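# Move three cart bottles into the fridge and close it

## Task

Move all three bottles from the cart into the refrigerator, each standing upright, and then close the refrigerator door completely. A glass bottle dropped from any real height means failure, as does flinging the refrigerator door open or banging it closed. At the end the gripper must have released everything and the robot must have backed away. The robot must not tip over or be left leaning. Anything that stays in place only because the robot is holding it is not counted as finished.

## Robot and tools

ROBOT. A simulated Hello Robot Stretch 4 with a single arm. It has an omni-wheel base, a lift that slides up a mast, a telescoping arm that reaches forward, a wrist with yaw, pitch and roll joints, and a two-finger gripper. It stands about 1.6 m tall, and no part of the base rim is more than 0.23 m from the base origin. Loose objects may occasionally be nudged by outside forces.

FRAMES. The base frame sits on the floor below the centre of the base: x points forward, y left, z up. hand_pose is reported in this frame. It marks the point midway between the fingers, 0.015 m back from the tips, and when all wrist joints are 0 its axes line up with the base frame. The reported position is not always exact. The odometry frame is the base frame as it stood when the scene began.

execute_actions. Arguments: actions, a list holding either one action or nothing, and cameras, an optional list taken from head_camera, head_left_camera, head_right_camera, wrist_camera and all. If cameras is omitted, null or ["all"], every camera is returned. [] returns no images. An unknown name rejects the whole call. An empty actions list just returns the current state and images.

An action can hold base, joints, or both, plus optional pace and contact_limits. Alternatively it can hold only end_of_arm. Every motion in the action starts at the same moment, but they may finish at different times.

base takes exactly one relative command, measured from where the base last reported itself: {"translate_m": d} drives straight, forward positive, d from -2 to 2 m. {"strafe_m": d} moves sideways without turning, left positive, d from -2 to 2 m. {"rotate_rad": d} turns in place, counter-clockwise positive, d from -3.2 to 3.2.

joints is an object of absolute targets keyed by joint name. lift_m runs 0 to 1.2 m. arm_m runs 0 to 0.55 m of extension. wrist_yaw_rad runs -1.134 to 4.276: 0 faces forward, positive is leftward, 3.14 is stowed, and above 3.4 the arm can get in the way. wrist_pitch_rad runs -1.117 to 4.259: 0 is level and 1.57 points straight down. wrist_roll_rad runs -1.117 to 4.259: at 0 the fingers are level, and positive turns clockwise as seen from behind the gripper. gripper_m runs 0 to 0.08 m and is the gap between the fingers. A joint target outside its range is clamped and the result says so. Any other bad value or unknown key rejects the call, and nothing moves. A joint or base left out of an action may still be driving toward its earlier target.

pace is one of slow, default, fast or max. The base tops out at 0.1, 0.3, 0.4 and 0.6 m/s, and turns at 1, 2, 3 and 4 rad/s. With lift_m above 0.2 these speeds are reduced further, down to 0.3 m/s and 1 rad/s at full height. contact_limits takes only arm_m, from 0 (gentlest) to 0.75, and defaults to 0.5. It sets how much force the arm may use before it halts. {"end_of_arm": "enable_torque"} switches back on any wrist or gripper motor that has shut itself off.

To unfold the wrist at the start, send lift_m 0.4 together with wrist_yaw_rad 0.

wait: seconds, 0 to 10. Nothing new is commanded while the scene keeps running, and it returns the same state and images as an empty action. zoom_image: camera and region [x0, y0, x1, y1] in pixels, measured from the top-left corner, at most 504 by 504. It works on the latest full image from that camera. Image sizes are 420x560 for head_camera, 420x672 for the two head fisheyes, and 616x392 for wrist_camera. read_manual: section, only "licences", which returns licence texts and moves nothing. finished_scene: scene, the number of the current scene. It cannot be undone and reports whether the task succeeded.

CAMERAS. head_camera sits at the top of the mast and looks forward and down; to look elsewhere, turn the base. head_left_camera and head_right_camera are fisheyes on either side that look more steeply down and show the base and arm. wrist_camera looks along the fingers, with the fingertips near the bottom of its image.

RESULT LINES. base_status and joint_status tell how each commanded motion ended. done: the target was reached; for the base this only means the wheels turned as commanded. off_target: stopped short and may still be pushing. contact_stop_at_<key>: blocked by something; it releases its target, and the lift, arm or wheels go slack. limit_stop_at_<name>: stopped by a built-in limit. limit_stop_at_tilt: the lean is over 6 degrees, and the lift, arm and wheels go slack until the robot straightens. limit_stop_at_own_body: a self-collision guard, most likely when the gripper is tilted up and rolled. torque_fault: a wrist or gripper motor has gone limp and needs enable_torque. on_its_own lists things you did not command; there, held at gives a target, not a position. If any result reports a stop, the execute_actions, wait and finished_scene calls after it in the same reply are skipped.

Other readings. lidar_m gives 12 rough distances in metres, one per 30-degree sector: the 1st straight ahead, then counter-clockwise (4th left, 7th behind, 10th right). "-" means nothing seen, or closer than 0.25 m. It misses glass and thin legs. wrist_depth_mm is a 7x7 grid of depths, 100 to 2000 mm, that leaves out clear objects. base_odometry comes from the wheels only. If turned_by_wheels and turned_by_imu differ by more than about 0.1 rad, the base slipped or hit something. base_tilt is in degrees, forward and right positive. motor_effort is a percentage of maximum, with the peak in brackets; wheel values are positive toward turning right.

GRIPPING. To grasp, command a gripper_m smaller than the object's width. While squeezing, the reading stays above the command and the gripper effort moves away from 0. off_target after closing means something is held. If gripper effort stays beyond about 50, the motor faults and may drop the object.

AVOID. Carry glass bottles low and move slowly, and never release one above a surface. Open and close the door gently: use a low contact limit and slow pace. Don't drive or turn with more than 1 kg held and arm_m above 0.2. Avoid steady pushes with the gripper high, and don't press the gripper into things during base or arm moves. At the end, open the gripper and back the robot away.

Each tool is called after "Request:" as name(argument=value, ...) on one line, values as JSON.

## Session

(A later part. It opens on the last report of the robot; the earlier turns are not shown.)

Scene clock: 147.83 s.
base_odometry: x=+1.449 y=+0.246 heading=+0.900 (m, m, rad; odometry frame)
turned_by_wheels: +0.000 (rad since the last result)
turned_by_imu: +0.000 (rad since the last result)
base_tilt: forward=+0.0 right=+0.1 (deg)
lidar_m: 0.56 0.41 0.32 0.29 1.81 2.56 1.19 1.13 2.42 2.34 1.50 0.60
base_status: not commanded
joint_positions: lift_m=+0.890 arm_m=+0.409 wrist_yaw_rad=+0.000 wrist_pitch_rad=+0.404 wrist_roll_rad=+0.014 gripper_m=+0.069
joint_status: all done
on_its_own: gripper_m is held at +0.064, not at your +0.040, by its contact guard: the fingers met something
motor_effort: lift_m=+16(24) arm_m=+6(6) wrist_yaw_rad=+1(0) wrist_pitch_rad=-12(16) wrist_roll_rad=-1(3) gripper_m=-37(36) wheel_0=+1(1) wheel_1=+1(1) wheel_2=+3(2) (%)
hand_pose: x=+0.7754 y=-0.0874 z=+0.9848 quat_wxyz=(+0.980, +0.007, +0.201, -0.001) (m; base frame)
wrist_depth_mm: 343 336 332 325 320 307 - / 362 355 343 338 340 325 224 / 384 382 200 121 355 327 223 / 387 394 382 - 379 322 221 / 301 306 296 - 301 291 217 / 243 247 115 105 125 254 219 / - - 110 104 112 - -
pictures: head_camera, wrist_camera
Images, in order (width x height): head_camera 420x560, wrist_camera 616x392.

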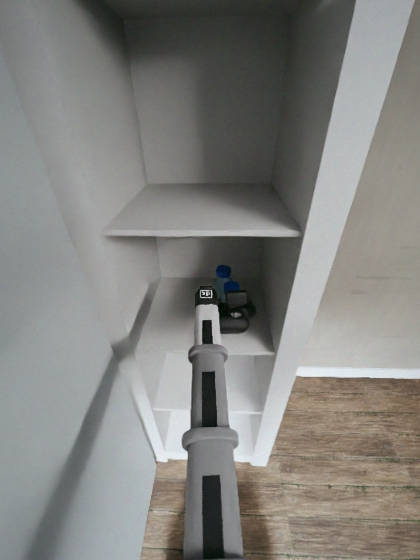

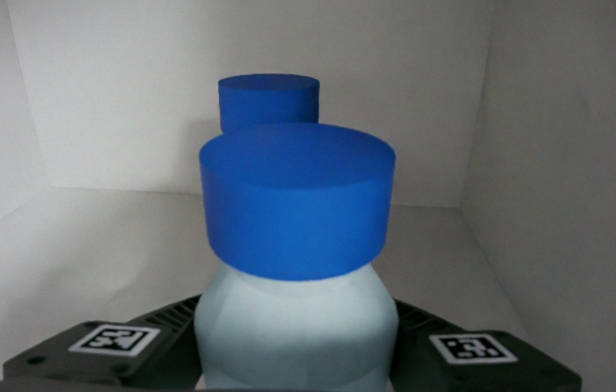

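Request:
execute_actions(actions=[{"joints":{"gripper_m":0.08}}], cameras=[])

Request:
execute_actions(actions=[{"joints":{"arm_m":0.2},"base":{"translate_m":-0.85}}], cameras=[])

Request:
execute_actions(actions=[{"base":{"rotate_rad":-2.4}}], cameras=[])

Request:
execute_actions(actions=[{"joints":{"arm_m":0.4,"lift_m":0.768},"base":{"translate_m":0.09}}], cameras=["wrist_camera"])

Scene clock: 156.50 s.
base_odometry: x=+1.449 y=+0.246 heading=+0.900 (m, m, rad; odometry frame)
turned_by_wheels: +0.000 (rad since the last result)
turned_by_imu: +0.001 (rad since the last result)
base_tilt: forward=+0.0 right=+0.2 (deg)
lidar_m: 0.59 0.42 0.30 0.28 1.79 2.57 1.17 1.13 2.42 2.35 1.53 0.58
base_status: not commanded
joint_positions: lift_m=+0.890 arm_m=+0.409 wrist_yaw_rad=+0.000 wrist_pitch_rad=+0.403 wrist_roll_rad=+0.014 gripper_m=+0.080
joint_status: all done
motor_effort: lift_m=+16(16) arm_m=+6(6) wrist_yaw_rad=+1(0) wrist_pitch_rad=-8(12) wrist_roll_rad=-1(2) gripper_m=+3(37) wheel_0=+1(1) wheel_1=+1(1) wheel_2=+2(2) (%)
hand_pose: x=+0.7755 y=-0.0874 z=+0.9851 quat_wxyz=(+0.980, +0.007, +0.200, -0.001) (m; base frame)
wrist_depth_mm: 342 336 332 327 320 310 - / 359 357 343 340 338 324 224 / 382 382 191 118 355 327 224 / 384 399 387 - 377 320 221 / 301 306 297 - 303 291 217 / 245 247 115 105 129 256 219 / - - 110 104 116 - -
pictures: none
No camera images: the call's "cameras" was empty. Leave "cameras" out to get every camera's image.

Scene clock: 160.80 s.
base_odometry: x=+0.921 y=-0.420 heading=+0.900 (m, m, rad; odometry frame)
turned_by_wheels: +0.000 (rad since the last result)
turned_by_imu: +0.003 (rad since the last result)
base_tilt: forward=+0.1 right=+0.3 (deg)
lidar_m: 1.13 0.87 2.50 1.65 1.79 1.81 0.48 0.39 0.37 2.30 2.46 2.05
base_status: done
joint_positions: lift_m=+0.890 arm_m=+0.201 wrist_yaw_rad=+0.000 wrist_pitch_rad=+0.403 wrist_roll_rad=+0.014 gripper_m=+0.080
joint_status: all done
motor_effort: lift_m=+17(18) arm_m=-6(8) wrist_yaw_rad=+0(0) wrist_pitch_rad=-6(8) wrist_roll_rad=-1(2) gripper_m=+4(3) wheel_0=-1(6) wheel_1=-1(6) wheel_2=-1(10) (%)
hand_pose: x=+0.5676 y=-0.0874 z=+0.9851 quat_wxyz=(+0.980, +0.007, +0.200, -0.001) (m; base frame)
wrist_depth_mm: 564 759 1205 1281 1229 1308 1308 / 559 778 1138 1308 1366 1430 1397 / 569 809 1281 1430 1464 1499 1499 / 574 831 1205 1255 1618 1618 1576 / 580 831 1397 1576 1708 1756 1661 / 559 691 1308 1366 1255 1537 1499 / - - 1281 1308 152 - -
pictures: none
No camera images: the call's "cameras" was empty. Leave "cameras" out to get every camera's image.

Scene clock: 163.33 s.
base_odometry: x=+0.921 y=-0.420 heading=-1.500 (m, m, rad; odometry frame)
turned_by_wheels: -2.400 (rad since the last result)
turned_by_imu: -2.443 (rad since the last result)
base_tilt: forward=+0.0 right=+0.2 (deg)
lidar_m: 0.40 0.41 2.30 2.27 1.44 0.89 0.99 1.65 1.66 1.95 1.75 0.39
base_status: done
joint_positions: lift_m=+0.890 arm_m=+0.201 wrist_yaw_rad=+0.000 wrist_pitch_rad=+0.403 wrist_roll_rad=+0.014 gripper_m=+0.080
joint_status: not commanded
motor_effort: lift_m=+18(18) arm_m=-6(6) wrist_yaw_rad=+1(1) wrist_pitch_rad=-6(7) wrist_roll_rad=-2(2) gripper_m=+3(2) wheel_0=+0(7) wheel_1=+0(7) wheel_2=+1(8) (%)
hand_pose: x=+0.5676 y=-0.0874 z=+0.9851 quat_wxyz=(+0.980, +0.007, +0.200, -0.001) (m; base frame)
wrist_depth_mm: 1576 1808 - 1756 1464 1229 1098 / 1576 1921 - 1921 1537 1281 1118 / 1708 1921 - 1808 1576 1336 1182 / 1756 627 668 609 647 1397 1229 / 1708 492 521 530 530 1366 1255 / 349 413 410 430 415 389 1308 / - - 355 364 153 - -
pictures: none
No camera images: the call's "cameras" was empty. Leave "cameras" out to get every camera's image.

Scene clock: 165.03 s.
base_odometry: x=+0.927 y=-0.509 heading=-1.500 (m, m, rad; odometry frame)
turned_by_wheels: +0.000 (rad since the last result)
turned_by_imu: +0.000 (rad since the last result)
base_tilt: forward=+0.0 right=+0.5 (deg)
lidar_m: 0.30 0.31 2.24 2.39 1.49 0.94 2.57 1.71 1.72 1.92 1.68 0.32
base_status: done
joint_positions: lift_m=+0.768 arm_m=+0.399 wrist_yaw_rad=+0.000 wrist_pitch_rad=+0.403 wrist_roll_rad=+0.014 gripper_m=+0.080
joint_status: all done
motor_effort: lift_m=+15(17) arm_m=+7(6) wrist_yaw_rad=-1(1) wrist_pitch_rad=-6(7) wrist_roll_rad=-2(3) gripper_m=+3(3) wheel_0=+1(5) wheel_1=+1(3) wheel_2=+0(8) (%)
hand_pose: x=+0.7655 y=-0.0874 z=+0.8632 quat_wxyz=(+0.980, +0.007, +0.200, -0.001) (m; base frame)
wrist_depth_mm: 1397 1618 1808 1499 1255 1042 931 / 1464 1708 1921 227 1308 1078 946 / 1430 351 353 235 362 1098 1008 / 353 362 364 239 370 368 287 / 301 304 309 257 314 317 270 / 244 247 245 255 246 255 254 / - - 211 216 153 - -
pictures: wrist_camera
Images, in order (width x height): wrist_camera 616x392.

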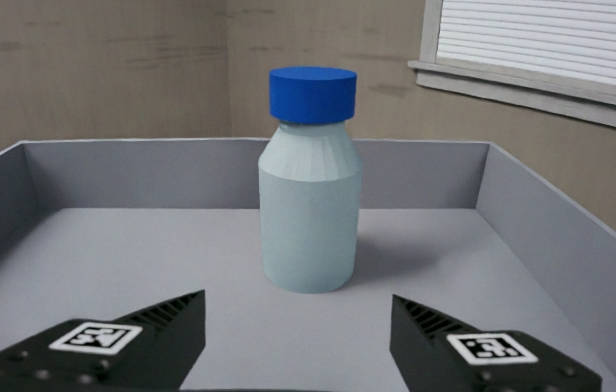

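Request:
execute_actions(actions=[{"joints":{"arm_m":0.542,"wrist_yaw_rad":-0.02},"pace":"slow"}], cameras=[])

Request:
execute_actions(actions=[{"joints":{"gripper_m":0.04}}], cameras=[])

Request:
execute_actions(actions=[{"joints":{"lift_m":0.93}}], cameras=[])

Request:
execute_actions(actions=[{"joints":{"arm_m":0.15},"base":{"translate_m":-0.09}}], cameras=[])

Request:
execute_actions(actions=[{"base":{"rotate_rad":2.4},"pace":"slow"}], cameras=[])

Request:
execute_actions(actions=[{"joints":{"arm_m":0.32},"base":{"translate_m":0.85}}], cameras=[])

Request:
execute_actions(actions=[{"joints":{"lift_m":0.89},"pace":"slow"}], cameras=["wrist_camera","head_camera"])

Scene clock: 187.90 s.
base_odometry: x=+0.927 y=-0.509 heading=-1.500 (m, m, rad; odometry frame)
turned_by_wheels: +0.000 (rad since the last result)
turned_by_imu: +0.001 (rad since the last result)
base_tilt: forward=+0.0 right=-0.1 (deg)
lidar_m: 0.29 0.32 2.23 2.37 1.50 0.96 2.60 1.72 1.71 1.93 1.68 0.33
base_status: not commanded
joint_positions: lift_m=+0.768 arm_m=+0.541 wrist_yaw_rad=-0.020 wrist_pitch_rad=+0.402 wrist_roll_rad=+0.014 gripper_m=+0.080
joint_status: all done
motor_effort: lift_m=+16(16) arm_m=+7(8) wrist_yaw_rad=+1(2) wrist_pitch_rad=-7(7) wrist_roll_rad=-2(2) gripper_m=+1(2) wheel_0=+1(1) wheel_1=+1(1) wheel_2=+0(0) (%)
hand_pose: x=+0.9057 y=-0.0913 z=+0.8632 quat_wxyz=(+0.980, +0.009, +0.200, -0.011) (m; base frame)
wrist_depth_mm: 1366 1537 1708 1366 1160 960 854 / 1397 1576 1808 1464 1182 976 878 / 1464 1708 1808 120 1205 1060 931 / 1499 1756 - - 1229 1078 946 / 225 229 227 - 237 244 244 / 237 237 118 108 127 255 244 / - - 114 107 117 - -
pictures: none
No camera images: the call's "cameras" was empty. Leave "cameras" out to get every camera's image.

Scene clock: 188.80 s.
base_odometry: x=+0.927 y=-0.509 heading=-1.500 (m, m, rad; odometry frame)
turned_by_wheels: +0.000 (rad since the last result)
turned_by_imu: +0.000 (rad since the last result)
base_tilt: forward=+0.0 right=+0.1 (deg)
lidar_m: 0.31 0.33 2.23 2.39 1.48 0.96 2.59 1.67 1.73 1.93 1.66 0.33
base_status: not commanded
joint_positions: lift_m=+0.768 arm_m=+0.541 wrist_yaw_rad=-0.020 wrist_pitch_rad=+0.402 wrist_roll_rad=+0.014 gripper_m=+0.069
joint_status: gripper_m off_target (ended at +0.069, target +0.040)
on_its_own: gripper_m is held at +0.064, not at your +0.040, by its contact guard: the fingers met something
motor_effort: lift_m=+16(16) arm_m=+6(7) wrist_yaw_rad=+2(2) wrist_pitch_rad=-6(6) wrist_roll_rad=-2(2) gripper_m=-37(36) wheel_0=+1(1) wheel_1=+1(1) wheel_2=-1(0) (%)
hand_pose: x=+0.9057 y=-0.0914 z=+0.8632 quat_wxyz=(+0.980, +0.009, +0.200, -0.011) (m; base frame)
wrist_depth_mm: 1366 1537 1708 1397 1138 960 854 / 1397 1618 1808 1430 1205 976 866 / 1464 1708 1863 120 1205 1042 931 / 1499 1756 1078 - 1229 1060 931 / 225 228 227 - 236 245 243 / 236 239 117 108 128 254 243 / - - 113 107 114 - -
pictures: none
No camera images: the call's "cameras" was empty. Leave "cameras" out to get every camera's image.

Scene clock: 190.57 s.
base_odometry: x=+0.927 y=-0.509 heading=-1.500 (m, m, rad; odometry frame)
turned_by_wheels: +0.000 (rad since the last result)
turned_by_imu: +0.000 (rad since the last result)
base_tilt: forward=+0.2 right=+0.1 (deg)
lidar_m: 0.28 0.32 2.22 2.35 1.48 0.97 2.59 1.71 1.71 1.92 1.70 0.33
base_status: not commanded
joint_positions: lift_m=+0.930 arm_m=+0.541 wrist_yaw_rad=-0.020 wrist_pitch_rad=+0.405 wrist_roll_rad=+0.014 gripper_m=+0.069
joint_status: all done
on_its_own: gripper_m is held at +0.064, not at your +0.040, by its contact guard: the fingers met something
motor_effort: lift_m=+25(25) arm_m=+6(6) wrist_yaw_rad=+1(2) wrist_pitch_rad=-14(15) wrist_roll_rad=-3(1) gripper_m=-36(36) wheel_0=+1(1) wheel_1=+1(1) wheel_2=-1(0) (%)
hand_pose: x=+0.9055 y=-0.0914 z=+1.0240 quat_wxyz=(+0.979, +0.009, +0.201, -0.011) (m; base frame)
wrist_depth_mm: 1366 1537 1708 1366 1138 946 854 / 1397 1576 1756 1430 1182 991 878 / 1464 1708 1808 120 1229 1042 904 / 1537 1756 - - 1255 1098 960 / 1618 1808 1808 - 1308 1160 1008 / 1499 1537 117 108 128 1182 1042 / - - 113 106 114 - -
pictures: none
No camera images: the call's "cameras" was empty. Leave "cameras" out to get every camera's image.

Scene clock: 192.83 s.
base_odometry: x=+0.921 y=-0.420 heading=-1.500 (m, m, rad; odometry frame)
turned_by_wheels: +0.000 (rad since the last result)
turned_by_imu: +0.001 (rad since the last result)
base_tilt: forward=+0.1 right=+0.2 (deg)
lidar_m: 0.40 0.42 2.31 2.29 1.43 0.89 0.92 1.66 1.68 1.94 1.76 0.42
base_status: done
joint_positions: lift_m=+0.930 arm_m=+0.151 wrist_yaw_rad=-0.020 wrist_pitch_rad=+0.405 wrist_roll_rad=+0.014 gripper_m=+0.069
joint_status: all done
on_its_own: gripper_m is held at +0.064, not at your +0.040, by its contact guard: the fingers met something
motor_effort: lift_m=+25(25) arm_m=-7(6) wrist_yaw_rad=+1(0) wrist_pitch_rad=-14(15) wrist_roll_rad=-2(1) gripper_m=-36(37) wheel_0=-1(5) wheel_1=-1(5) wheel_2=-2(9) (%)
hand_pose: x=+0.5156 y=-0.0913 z=+1.0240 quat_wxyz=(+0.979, +0.009, +0.201, -0.011) (m; base frame)
wrist_depth_mm: 1661 1863 - 1756 1464 1255 1098 / 1661 1921 - 1921 1537 1308 1160 / 1756 - - 120 1576 1336 1205 / 1808 715 707 - 699 1430 1255 / 1808 544 554 - 539 1464 1281 / 402 462 117 108 128 477 1366 / - - 113 107 114 - -
pictures: none
No camera images: the call's "cameras" was empty. Leave "cameras" out to get every camera's image.

Scene clock: 196.50 s.
base_odometry: x=+0.921 y=-0.420 heading=+0.900 (m, m, rad; odometry frame)
turned_by_wheels: +2.399 (rad since the last result)
turned_by_imu: +2.444 (rad since the last result)
base_tilt: forward=+0.1 right=+0.2 (deg)
lidar_m: 0.52 0.89 2.50 1.65 1.82 1.79 0.50 0.40 0.39 2.30 2.46 2.05
base_status: done
joint_positions: lift_m=+0.930 arm_m=+0.151 wrist_yaw_rad=-0.020 wrist_pitch_rad=+0.405 wrist_roll_rad=+0.014 gripper_m=+0.069
joint_status: not commanded
on_its_own: gripper_m is held at +0.064, not at your +0.040, by its contact guard: the fingers met something
motor_effort: lift_m=+24(25) arm_m=-7(6) wrist_yaw_rad=+0(0) wrist_pitch_rad=-14(14) wrist_roll_rad=-2(1) gripper_m=-38(37) wheel_0=-2(6) wheel_1=-3(2) wheel_2=-2(7) (%)
hand_pose: x=+0.5157 y=-0.0913 z=+1.0240 quat_wxyz=(+0.979, +0.009, +0.201, -0.011) (m; base frame)
wrist_depth_mm: 585 809 1308 1308 1397 1397 1366 / 580 820 1160 1182 1464 1499 1430 / 591 842 1098 120 1576 1576 1576 / 603 866 1160 - 1708 1708 1708 / 609 866 1205 - 1808 1808 1756 / 597 759 117 108 129 1576 1537 / - - 114 107 114 - -
pictures: none
No camera images: the call's "cameras" was empty. Leave "cameras" out to get every camera's image.

Scene clock: 200.83 s.
base_odometry: x=+1.449 y=+0.246 heading=+0.900 (m, m, rad; odometry frame)
turned_by_wheels: +0.000 (rad since the last result)
turned_by_imu: -0.002 (rad since the last result)
base_tilt: forward=+0.0 right=+0.1 (deg)
lidar_m: 0.59 0.42 0.30 0.30 1.81 2.58 1.20 1.10 2.39 2.35 1.53 0.60
base_status: done
joint_positions: lift_m=+0.930 arm_m=+0.319 wrist_yaw_rad=-0.020 wrist_pitch_rad=+0.405 wrist_roll_rad=+0.014 gripper_m=+0.069
joint_status: all done
on_its_own: gripper_m is held at +0.064, not at your +0.040, by its contact guard: the fingers met something
motor_effort: lift_m=+23(24) arm_m=+6(7) wrist_yaw_rad=+1(3) wrist_pitch_rad=-14(14) wrist_roll_rad=-2(1) gripper_m=-37(36) wheel_0=+1(6) wheel_1=+1(3) wheel_2=+3(9) (%)
hand_pose: x=+0.6835 y=-0.0913 z=+1.0240 quat_wxyz=(+0.979, +0.009, +0.201, -0.011) (m; base frame)
wrist_depth_mm: 421 418 413 410 402 290 - / 433 442 436 430 427 291 207 / 442 473 459 120 445 289 207 / 424 477 455 - 466 286 206 / 364 370 357 - 364 282 203 / 294 298 117 108 129 256 198 / - - 113 107 114 - -
pictures: none
No camera images: the call's "cameras" was empty. Leave "cameras" out to get every camera's image.

Scene clock: 202.00 s.
base_odometry: x=+1.449 y=+0.246 heading=+0.900 (m, m, rad; odometry frame)
turned_by_wheels: +0.000 (rad since the last result)
turned_by_imu: +0.000 (rad since the last result)
base_tilt: forward=-0.1 right=+0.3 (deg)
lidar_m: 0.54 0.39 0.30 0.29 1.83 2.57 1.18 1.15 2.40 2.35 1.52 0.58
base_status: not commanded
joint_positions: lift_m=+0.890 arm_m=+0.319 wrist_yaw_rad=-0.020 wrist_pitch_rad=+0.404 wrist_roll_rad=+0.014 gripper_m=+0.069
joint_status: all done
on_its_own: gripper_m is held at +0.064, not at your +0.040, by its contact guard: the fingers met something
motor_effort: lift_m=+16(23) arm_m=+6(6) wrist_yaw_rad=+1(1) wrist_pitch_rad=-12(16) wrist_roll_rad=-2(2) gripper_m=-36(38) wheel_0=+1(1) wheel_1=+1(1) wheel_2=+3(2) (%)
hand_pose: x=+0.6836 y=-0.0913 z=+0.9848 quat_wxyz=(+0.980, +0.009, +0.201, -0.011) (m; base frame)
wrist_depth_mm: 418 415 415 410 402 290 - / 433 442 433 199 427 291 208 / 439 473 459 120 445 290 208 / 392 397 375 - 407 289 206 / 300 306 296 - 301 281 203 / 243 248 117 108 129 245 198 / - - 113 106 114 - -
pictures: head_camera, wrist_camera
Images, in order (width x height): head_camera 420x560, wrist_camera 616x392.

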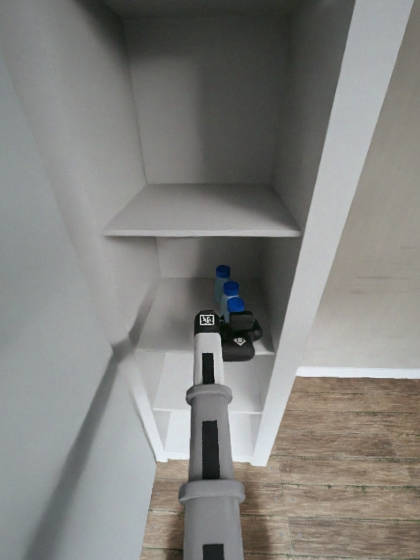

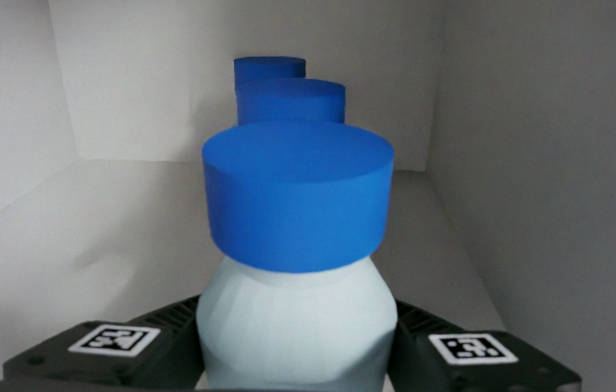

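Request:
execute_actions(actions=[{"joints":{"gripper_m":0.08}}], cameras=[])

Request:
execute_actions(actions=[{"joints":{"arm_m":0},"base":{"translate_m":-0.55}}], cameras=[])

Request:
execute_actions(actions=[{"joints":{"lift_m":0.3,"gripper_m":0,"wrist_pitch_rad":0,"wrist_yaw_rad":-0.5},"base":{"strafe_m":0.7}}], cameras=[])

Request:
execute_actions(actions=[{"joints":{"arm_m":0.4}}], cameras=["head_camera"])

Request:
execute_actions(actions=[{"base":{"strafe_m":-0.55},"pace":"slow"}], cameras=["head_camera"])

Request:
execute_actions(actions=[{"base":{"translate_m":0.25},"pace":"slow"}], cameras=["head_camera"])

Request:
execute_actions(actions=[{"joints":{"arm_m":0.55},"pace":"slow","contact_limits":{"arm_m":0.2}}], cameras=["head_camera"])

Scene clock: 217.10 s.
base_odometry: x=+1.449 y=+0.246 heading=+0.900 (m, m, rad; odometry frame)
turned_by_wheels: +0.000 (rad since the last result)
turned_by_imu: +0.001 (rad since the last result)
base_tilt: forward=-0.1 right=+0.1 (deg)
lidar_m: 0.58 0.41 0.30 0.28 1.80 2.57 1.15 1.13 2.42 2.36 1.49 0.60
base_status: not commanded
joint_positions: lift_m=+0.890 arm_m=+0.319 wrist_yaw_rad=-0.020 wrist_pitch_rad=+0.403 wrist_roll_rad=+0.014 gripper_m=+0.080
joint_status: all done
motor_effort: lift_m=+16(17) arm_m=+6(6) wrist_yaw_rad=+0(2) wrist_pitch_rad=-7(12) wrist_roll_rad=-2(3) gripper_m=+3(30) wheel_0=+1(1) wheel_1=+1(1) wheel_2=+2(3) (%)
hand_pose: x=+0.6837 y=-0.0913 z=+0.9851 quat_wxyz=(+0.980, +0.009, +0.200, -0.011) (m; base frame)
wrist_depth_mm: 421 415 413 410 404 290 - / 436 442 433 265 427 291 208 / 442 473 179 118 445 290 207 / 394 399 377 - 413 286 206 / 301 307 297 - 303 281 202 / 246 247 118 108 135 246 198 / - - 113 107 118 - -
pictures: none
No camera images: the call's "cameras" was empty. Leave "cameras" out to get every camera's image.

Scene clock: 220.40 s.
base_odometry: x=+1.107 y=-0.185 heading=+0.900 (m, m, rad; odometry frame)
turned_by_wheels: +0.000 (rad since the last result)
turned_by_imu: +0.002 (rad since the last result)
base_tilt: forward=-0.2 right=+0.2 (deg)
lidar_m: 1.10 0.59 2.50 1.67 1.75 2.10 0.72 0.62 2.34 2.31 2.27 1.74
base_status: done
joint_positions: lift_m=+0.890 arm_m=+0.001 wrist_yaw_rad=-0.020 wrist_pitch_rad=+0.403 wrist_roll_rad=+0.014 gripper_m=+0.080
joint_status: all done
motor_effort: lift_m=+17(17) arm_m=-6(7) wrist_yaw_rad=+2(0) wrist_pitch_rad=-6(8) wrist_roll_rad=-2(3) gripper_m=+5(2) wheel_0=+1(6) wheel_1=+0(3) wheel_2=-1(10) (%)
hand_pose: x=+0.3658 y=-0.0913 z=+0.9851 quat_wxyz=(+0.980, +0.009, +0.200, -0.011) (m; base frame)
wrist_depth_mm: 574 809 1182 1182 878 1255 1255 / 569 809 1078 1025 1336 1336 1336 / 580 831 1336 1336 1464 1430 1430 / 585 842 1205 1281 1499 1499 1537 / 591 842 1281 1537 1618 1618 1618 / 564 707 1281 1336 1160 1537 1537 / - - 1229 1205 153 - -
pictures: none
No camera images: the call's "cameras" was empty. Leave "cameras" out to get every camera's image.

Scene clock: 224.07 s.
base_odometry: x=+0.559 y=+0.251 heading=+0.900 (m, m, rad; odometry frame)
turned_by_wheels: +0.000 (rad since the last result)
turned_by_imu: +0.004 (rad since the last result)
base_tilt: forward=+0.1 right=+0.1 (deg)
lidar_m: 1.67 1.87 1.76 0.96 1.00 1.43 1.99 1.11 1.08 3.03 2.30 0.61
base_status: done
joint_positions: lift_m=+0.300 arm_m=+0.001 wrist_yaw_rad=-0.500 wrist_pitch_rad=+0.003 wrist_roll_rad=+0.014 gripper_m=+0.000
joint_status: all done
motor_effort: lift_m=+16(15) arm_m=-6(6) wrist_yaw_rad=+1(6) wrist_pitch_rad=-8(14) wrist_roll_rad=-2(1) gripper_m=+0(1) wheel_0=+0(9) wheel_1=-2(8) wheel_2=+0(1) (%)
hand_pose: x=+0.3167 y=-0.1787 z=+0.4779 quat_wxyz=(+0.969, +0.007, +0.000, -0.247) (m; base frame)
wrist_depth_mm: 1255 1366 891 439 1182 - - / 1255 1397 878 439 1205 - - / 1255 1366 878 436 1205 - - / 1281 1397 866 436 1229 - - / 1255 1397 866 439 1229 - - / 1281 1397 878 146 1229 1537 1499 / 1060 1060 - - 1060 1078 1098
pictures: none
No camera images: the call's "cameras" was empty. Leave "cameras" out to get every camera's image.

Scene clock: 226.37 s.
base_odometry: x=+0.559 y=+0.251 heading=+0.900 (m, m, rad; odometry frame)
turned_by_wheels: +0.000 (rad since the last result)
turned_by_imu: +0.000 (rad since the last result)
base_tilt: forward=-0.1 right=+0.3 (deg)
lidar_m: 1.68 1.88 1.75 0.95 0.98 1.46 1.98 1.13 1.11 3.02 2.30 0.61
base_status: not commanded
joint_positions: lift_m=+0.300 arm_m=+0.399 wrist_yaw_rad=-0.500 wrist_pitch_rad=+0.003 wrist_roll_rad=+0.014 gripper_m=+0.000
joint_status: all done
motor_effort: lift_m=+16(16) arm_m=+6(9) wrist_yaw_rad=-1(0) wrist_pitch_rad=-7(8) wrist_roll_rad=-2(2) gripper_m=+1(0) wheel_0=+0(0) wheel_1=-2(2) wheel_2=+0(0) (%)
hand_pose: x=+0.7146 y=-0.1786 z=+0.4779 quat_wxyz=(+0.969, +0.007, +0.000, -0.247) (m; base frame)
wrist_depth_mm: 931 1008 1078 504 336 248 - / 946 1025 1078 508 338 250 213 / 960 1042 1078 508 340 252 210 / 960 1042 1118 512 340 253 210 / 976 1060 1098 508 340 252 210 / 976 1060 1118 146 338 250 211 / 976 1025 - - 293 248 -
pictures: head_camera
Images, in order (width x height): head_camera 420x560.

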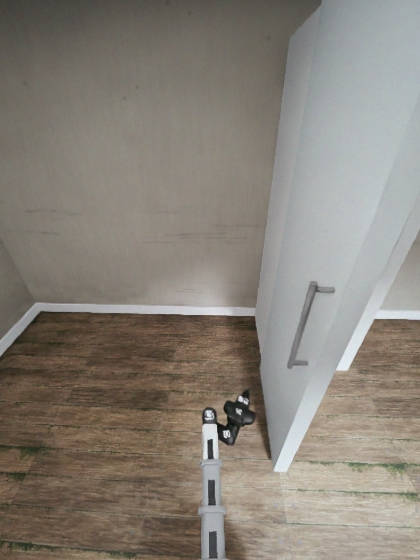

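Scene clock: 233.00 s.
base_odometry: x=+0.990 y=-0.091 heading=+0.900 (m, m, rad; odometry frame)
turned_by_wheels: +0.000 (rad since the last result)
turned_by_imu: +0.001 (rad since the last result)
base_tilt: forward=+0.0 right=+0.3 (deg)
lidar_m: 1.06 1.81 2.33 1.50 1.58 2.07 0.85 0.74 0.73 2.47 2.27 1.06
base_status: done
joint_positions: lift_m=+0.300 arm_m=+0.399 wrist_yaw_rad=-0.500 wrist_pitch_rad=+0.002 wrist_roll_rad=+0.013 gripper_m=+0.000
joint_status: not commanded
motor_effort: lift_m=+16(16) arm_m=+6(6) wrist_yaw_rad=+0(1) wrist_pitch_rad=-6(7) wrist_roll_rad=-1(2) gripper_m=-2(1) wheel_0=+2(13) wheel_1=+0(5) wheel_2=+1(6) (%)
hand_pose: x=+0.7146 y=-0.1787 z=+0.4780 quat_wxyz=(+0.969, +0.007, -0.001, -0.247) (m; base frame)
wrist_depth_mm: 402 430 473 521 1336 1464 1708 / 402 436 477 525 1336 1499 1708 / 407 442 480 530 1336 1499 1708 / 410 445 488 535 1336 1499 1708 / 413 449 492 544 1366 1537 1756 / 413 449 488 145 1336 1464 1537 / 418 445 - - 1060 1078 1118
pictures: head_camera
Images, in order (width x height): head_camera 420x560.

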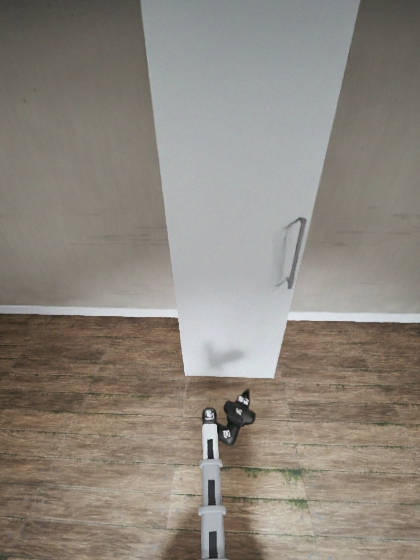

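Scene clock: 236.77 s.
base_odometry: x=+1.145 y=+0.104 heading=+0.900 (m, m, rad; odometry frame)
turned_by_wheels: +0.000 (rad since the last result)
turned_by_imu: +0.000 (rad since the last result)
base_tilt: forward=-0.1 right=+0.2 (deg)
lidar_m: 0.81 1.55 2.22 1.56 1.60 2.29 1.06 0.93 2.53 2.49 1.93 0.82
base_status: done
joint_positions: lift_m=+0.300 arm_m=+0.399 wrist_yaw_rad=-0.500 wrist_pitch_rad=+0.002 wrist_roll_rad=+0.013 gripper_m=+0.000
joint_status: not commanded
motor_effort: lift_m=+16(16) arm_m=+6(6) wrist_yaw_rad=+1(1) wrist_pitch_rad=-6(6) wrist_roll_rad=-1(1) gripper_m=+2(2) wheel_0=+1(4) wheel_1=+1(1) wheel_2=-1(6) (%)
hand_pose: x=+0.7146 y=-0.1787 z=+0.4780 quat_wxyz=(+0.969, +0.007, -0.001, -0.247) (m; base frame)
wrist_depth_mm: 196 212 234 257 286 325 1336 / 198 214 235 259 289 329 1308 / 199 216 237 260 291 330 1366 / 201 218 239 263 294 334 1366 / 203 220 242 266 296 340 1366 / 204 221 239 145 300 345 1366 / 206 219 - - 315 351 1098
pictures: head_camera
Images, in order (width x height): head_camera 420x560.

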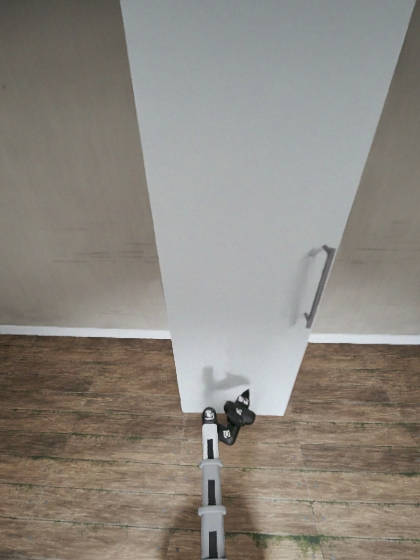

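Scene clock: 238.67 s.
base_odometry: x=+1.145 y=+0.104 heading=+0.900 (m, m, rad; odometry frame)
turned_by_wheels: +0.000 (rad since the last result)
turned_by_imu: +0.001 (rad since the last result)
base_tilt: forward=-0.1 right=+0.1 (deg)
lidar_m: 0.80 1.53 2.23 1.53 1.60 2.26 1.06 0.92 2.55 2.47 1.92 0.84
base_status: not commanded
joint_positions: lift_m=+0.300 arm_m=+0.494 wrist_yaw_rad=-0.512 wrist_pitch_rad=+0.001 wrist_roll_rad=+0.013 gripper_m=+0.000
joint_status: arm_m contact_stop (moved +0.095 of +0.151)
joint sent to its limit — the command would take arm_m past its upper limit, so that joint was sent only as far as its limit.
on_its_own: arm_m is slack since a contact_stop (your +0.550 is given up); wrist_yaw_rad is at rest, and its effort (+35) is outside its rest range (-13 to +13)
motor_effort: lift_m=+16(16) arm_m=+0(24) wrist_yaw_rad=+35(88) wrist_pitch_rad=-2(5) wrist_roll_rad=-1(1) gripper_m=+0(0) wheel_0=+5(11) wheel_1=+3(4) wheel_2=-2(6) (%)
contact_limits: arm_m 0.2
hand_pose: x=+0.8072 y=-0.1804 z=+0.4782 quat_wxyz=(+0.967, +0.007, -0.001, -0.253) (m; base frame)
wrist_depth_mm: 121 130 144 159 178 204 - / 121 132 145 160 180 204 230 / 122 133 147 162 180 206 232 / 123 134 148 163 183 209 235 / 124 135 149 165 185 212 238 / 125 136 148 146 187 215 243 / 126 135 - - 196 219 248
pictures: head_camera
Images, in order (width x height): head_camera 420x560.

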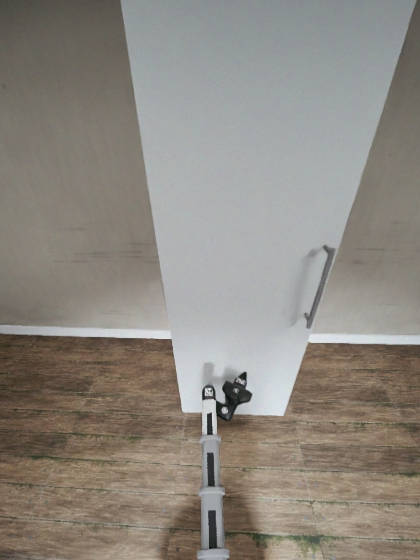

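Request:
execute_actions(actions=[{"joints":{"arm_m":0.1}}], cameras=[])

Request:
finished_scene(scene=1)

Scene clock: 246.83 s.
base_odometry: x=+1.145 y=+0.104 heading=+0.900 (m, m, rad; odometry frame)
turned_by_wheels: +0.000 (rad since the last result)
turned_by_imu: +0.001 (rad since the last result)
base_tilt: forward=+0.0 right=+0.2 (deg)
lidar_m: 0.81 1.53 2.25 1.56 1.59 2.26 1.04 0.92 2.55 2.50 1.94 0.84
base_status: not commanded
joint_positions: lift_m=+0.300 arm_m=+0.101 wrist_yaw_rad=-0.500 wrist_pitch_rad=+0.003 wrist_roll_rad=+0.013 gripper_m=+0.000
joint_status: all done
motor_effort: lift_m=+16(16) arm_m=-6(5) wrist_yaw_rad=+2(32) wrist_pitch_rad=-6(7) wrist_roll_rad=-2(1) gripper_m=+0(2) wheel_0=+1(5) wheel_1=+0(2) wheel_2=-2(2) (%)
hand_pose: x=+0.4167 y=-0.1787 z=+0.4780 quat_wxyz=(+0.969, +0.007, +0.000, -0.248) (m; base frame)
wrist_depth_mm: 439 473 517 574 1366 1537 1756 / 439 477 525 580 1366 1537 1756 / 442 480 530 585 1397 1618 1808 / 449 488 535 585 1397 1576 1863 / 452 488 539 591 1430 1618 1863 / 452 496 535 146 1397 1537 1537 / 459 488 - - 1060 1098 1098
pictures: none
No camera images: the call's "cameras" was empty. Leave "cameras" out to get every camera's image.

The scene is finished: the task was done.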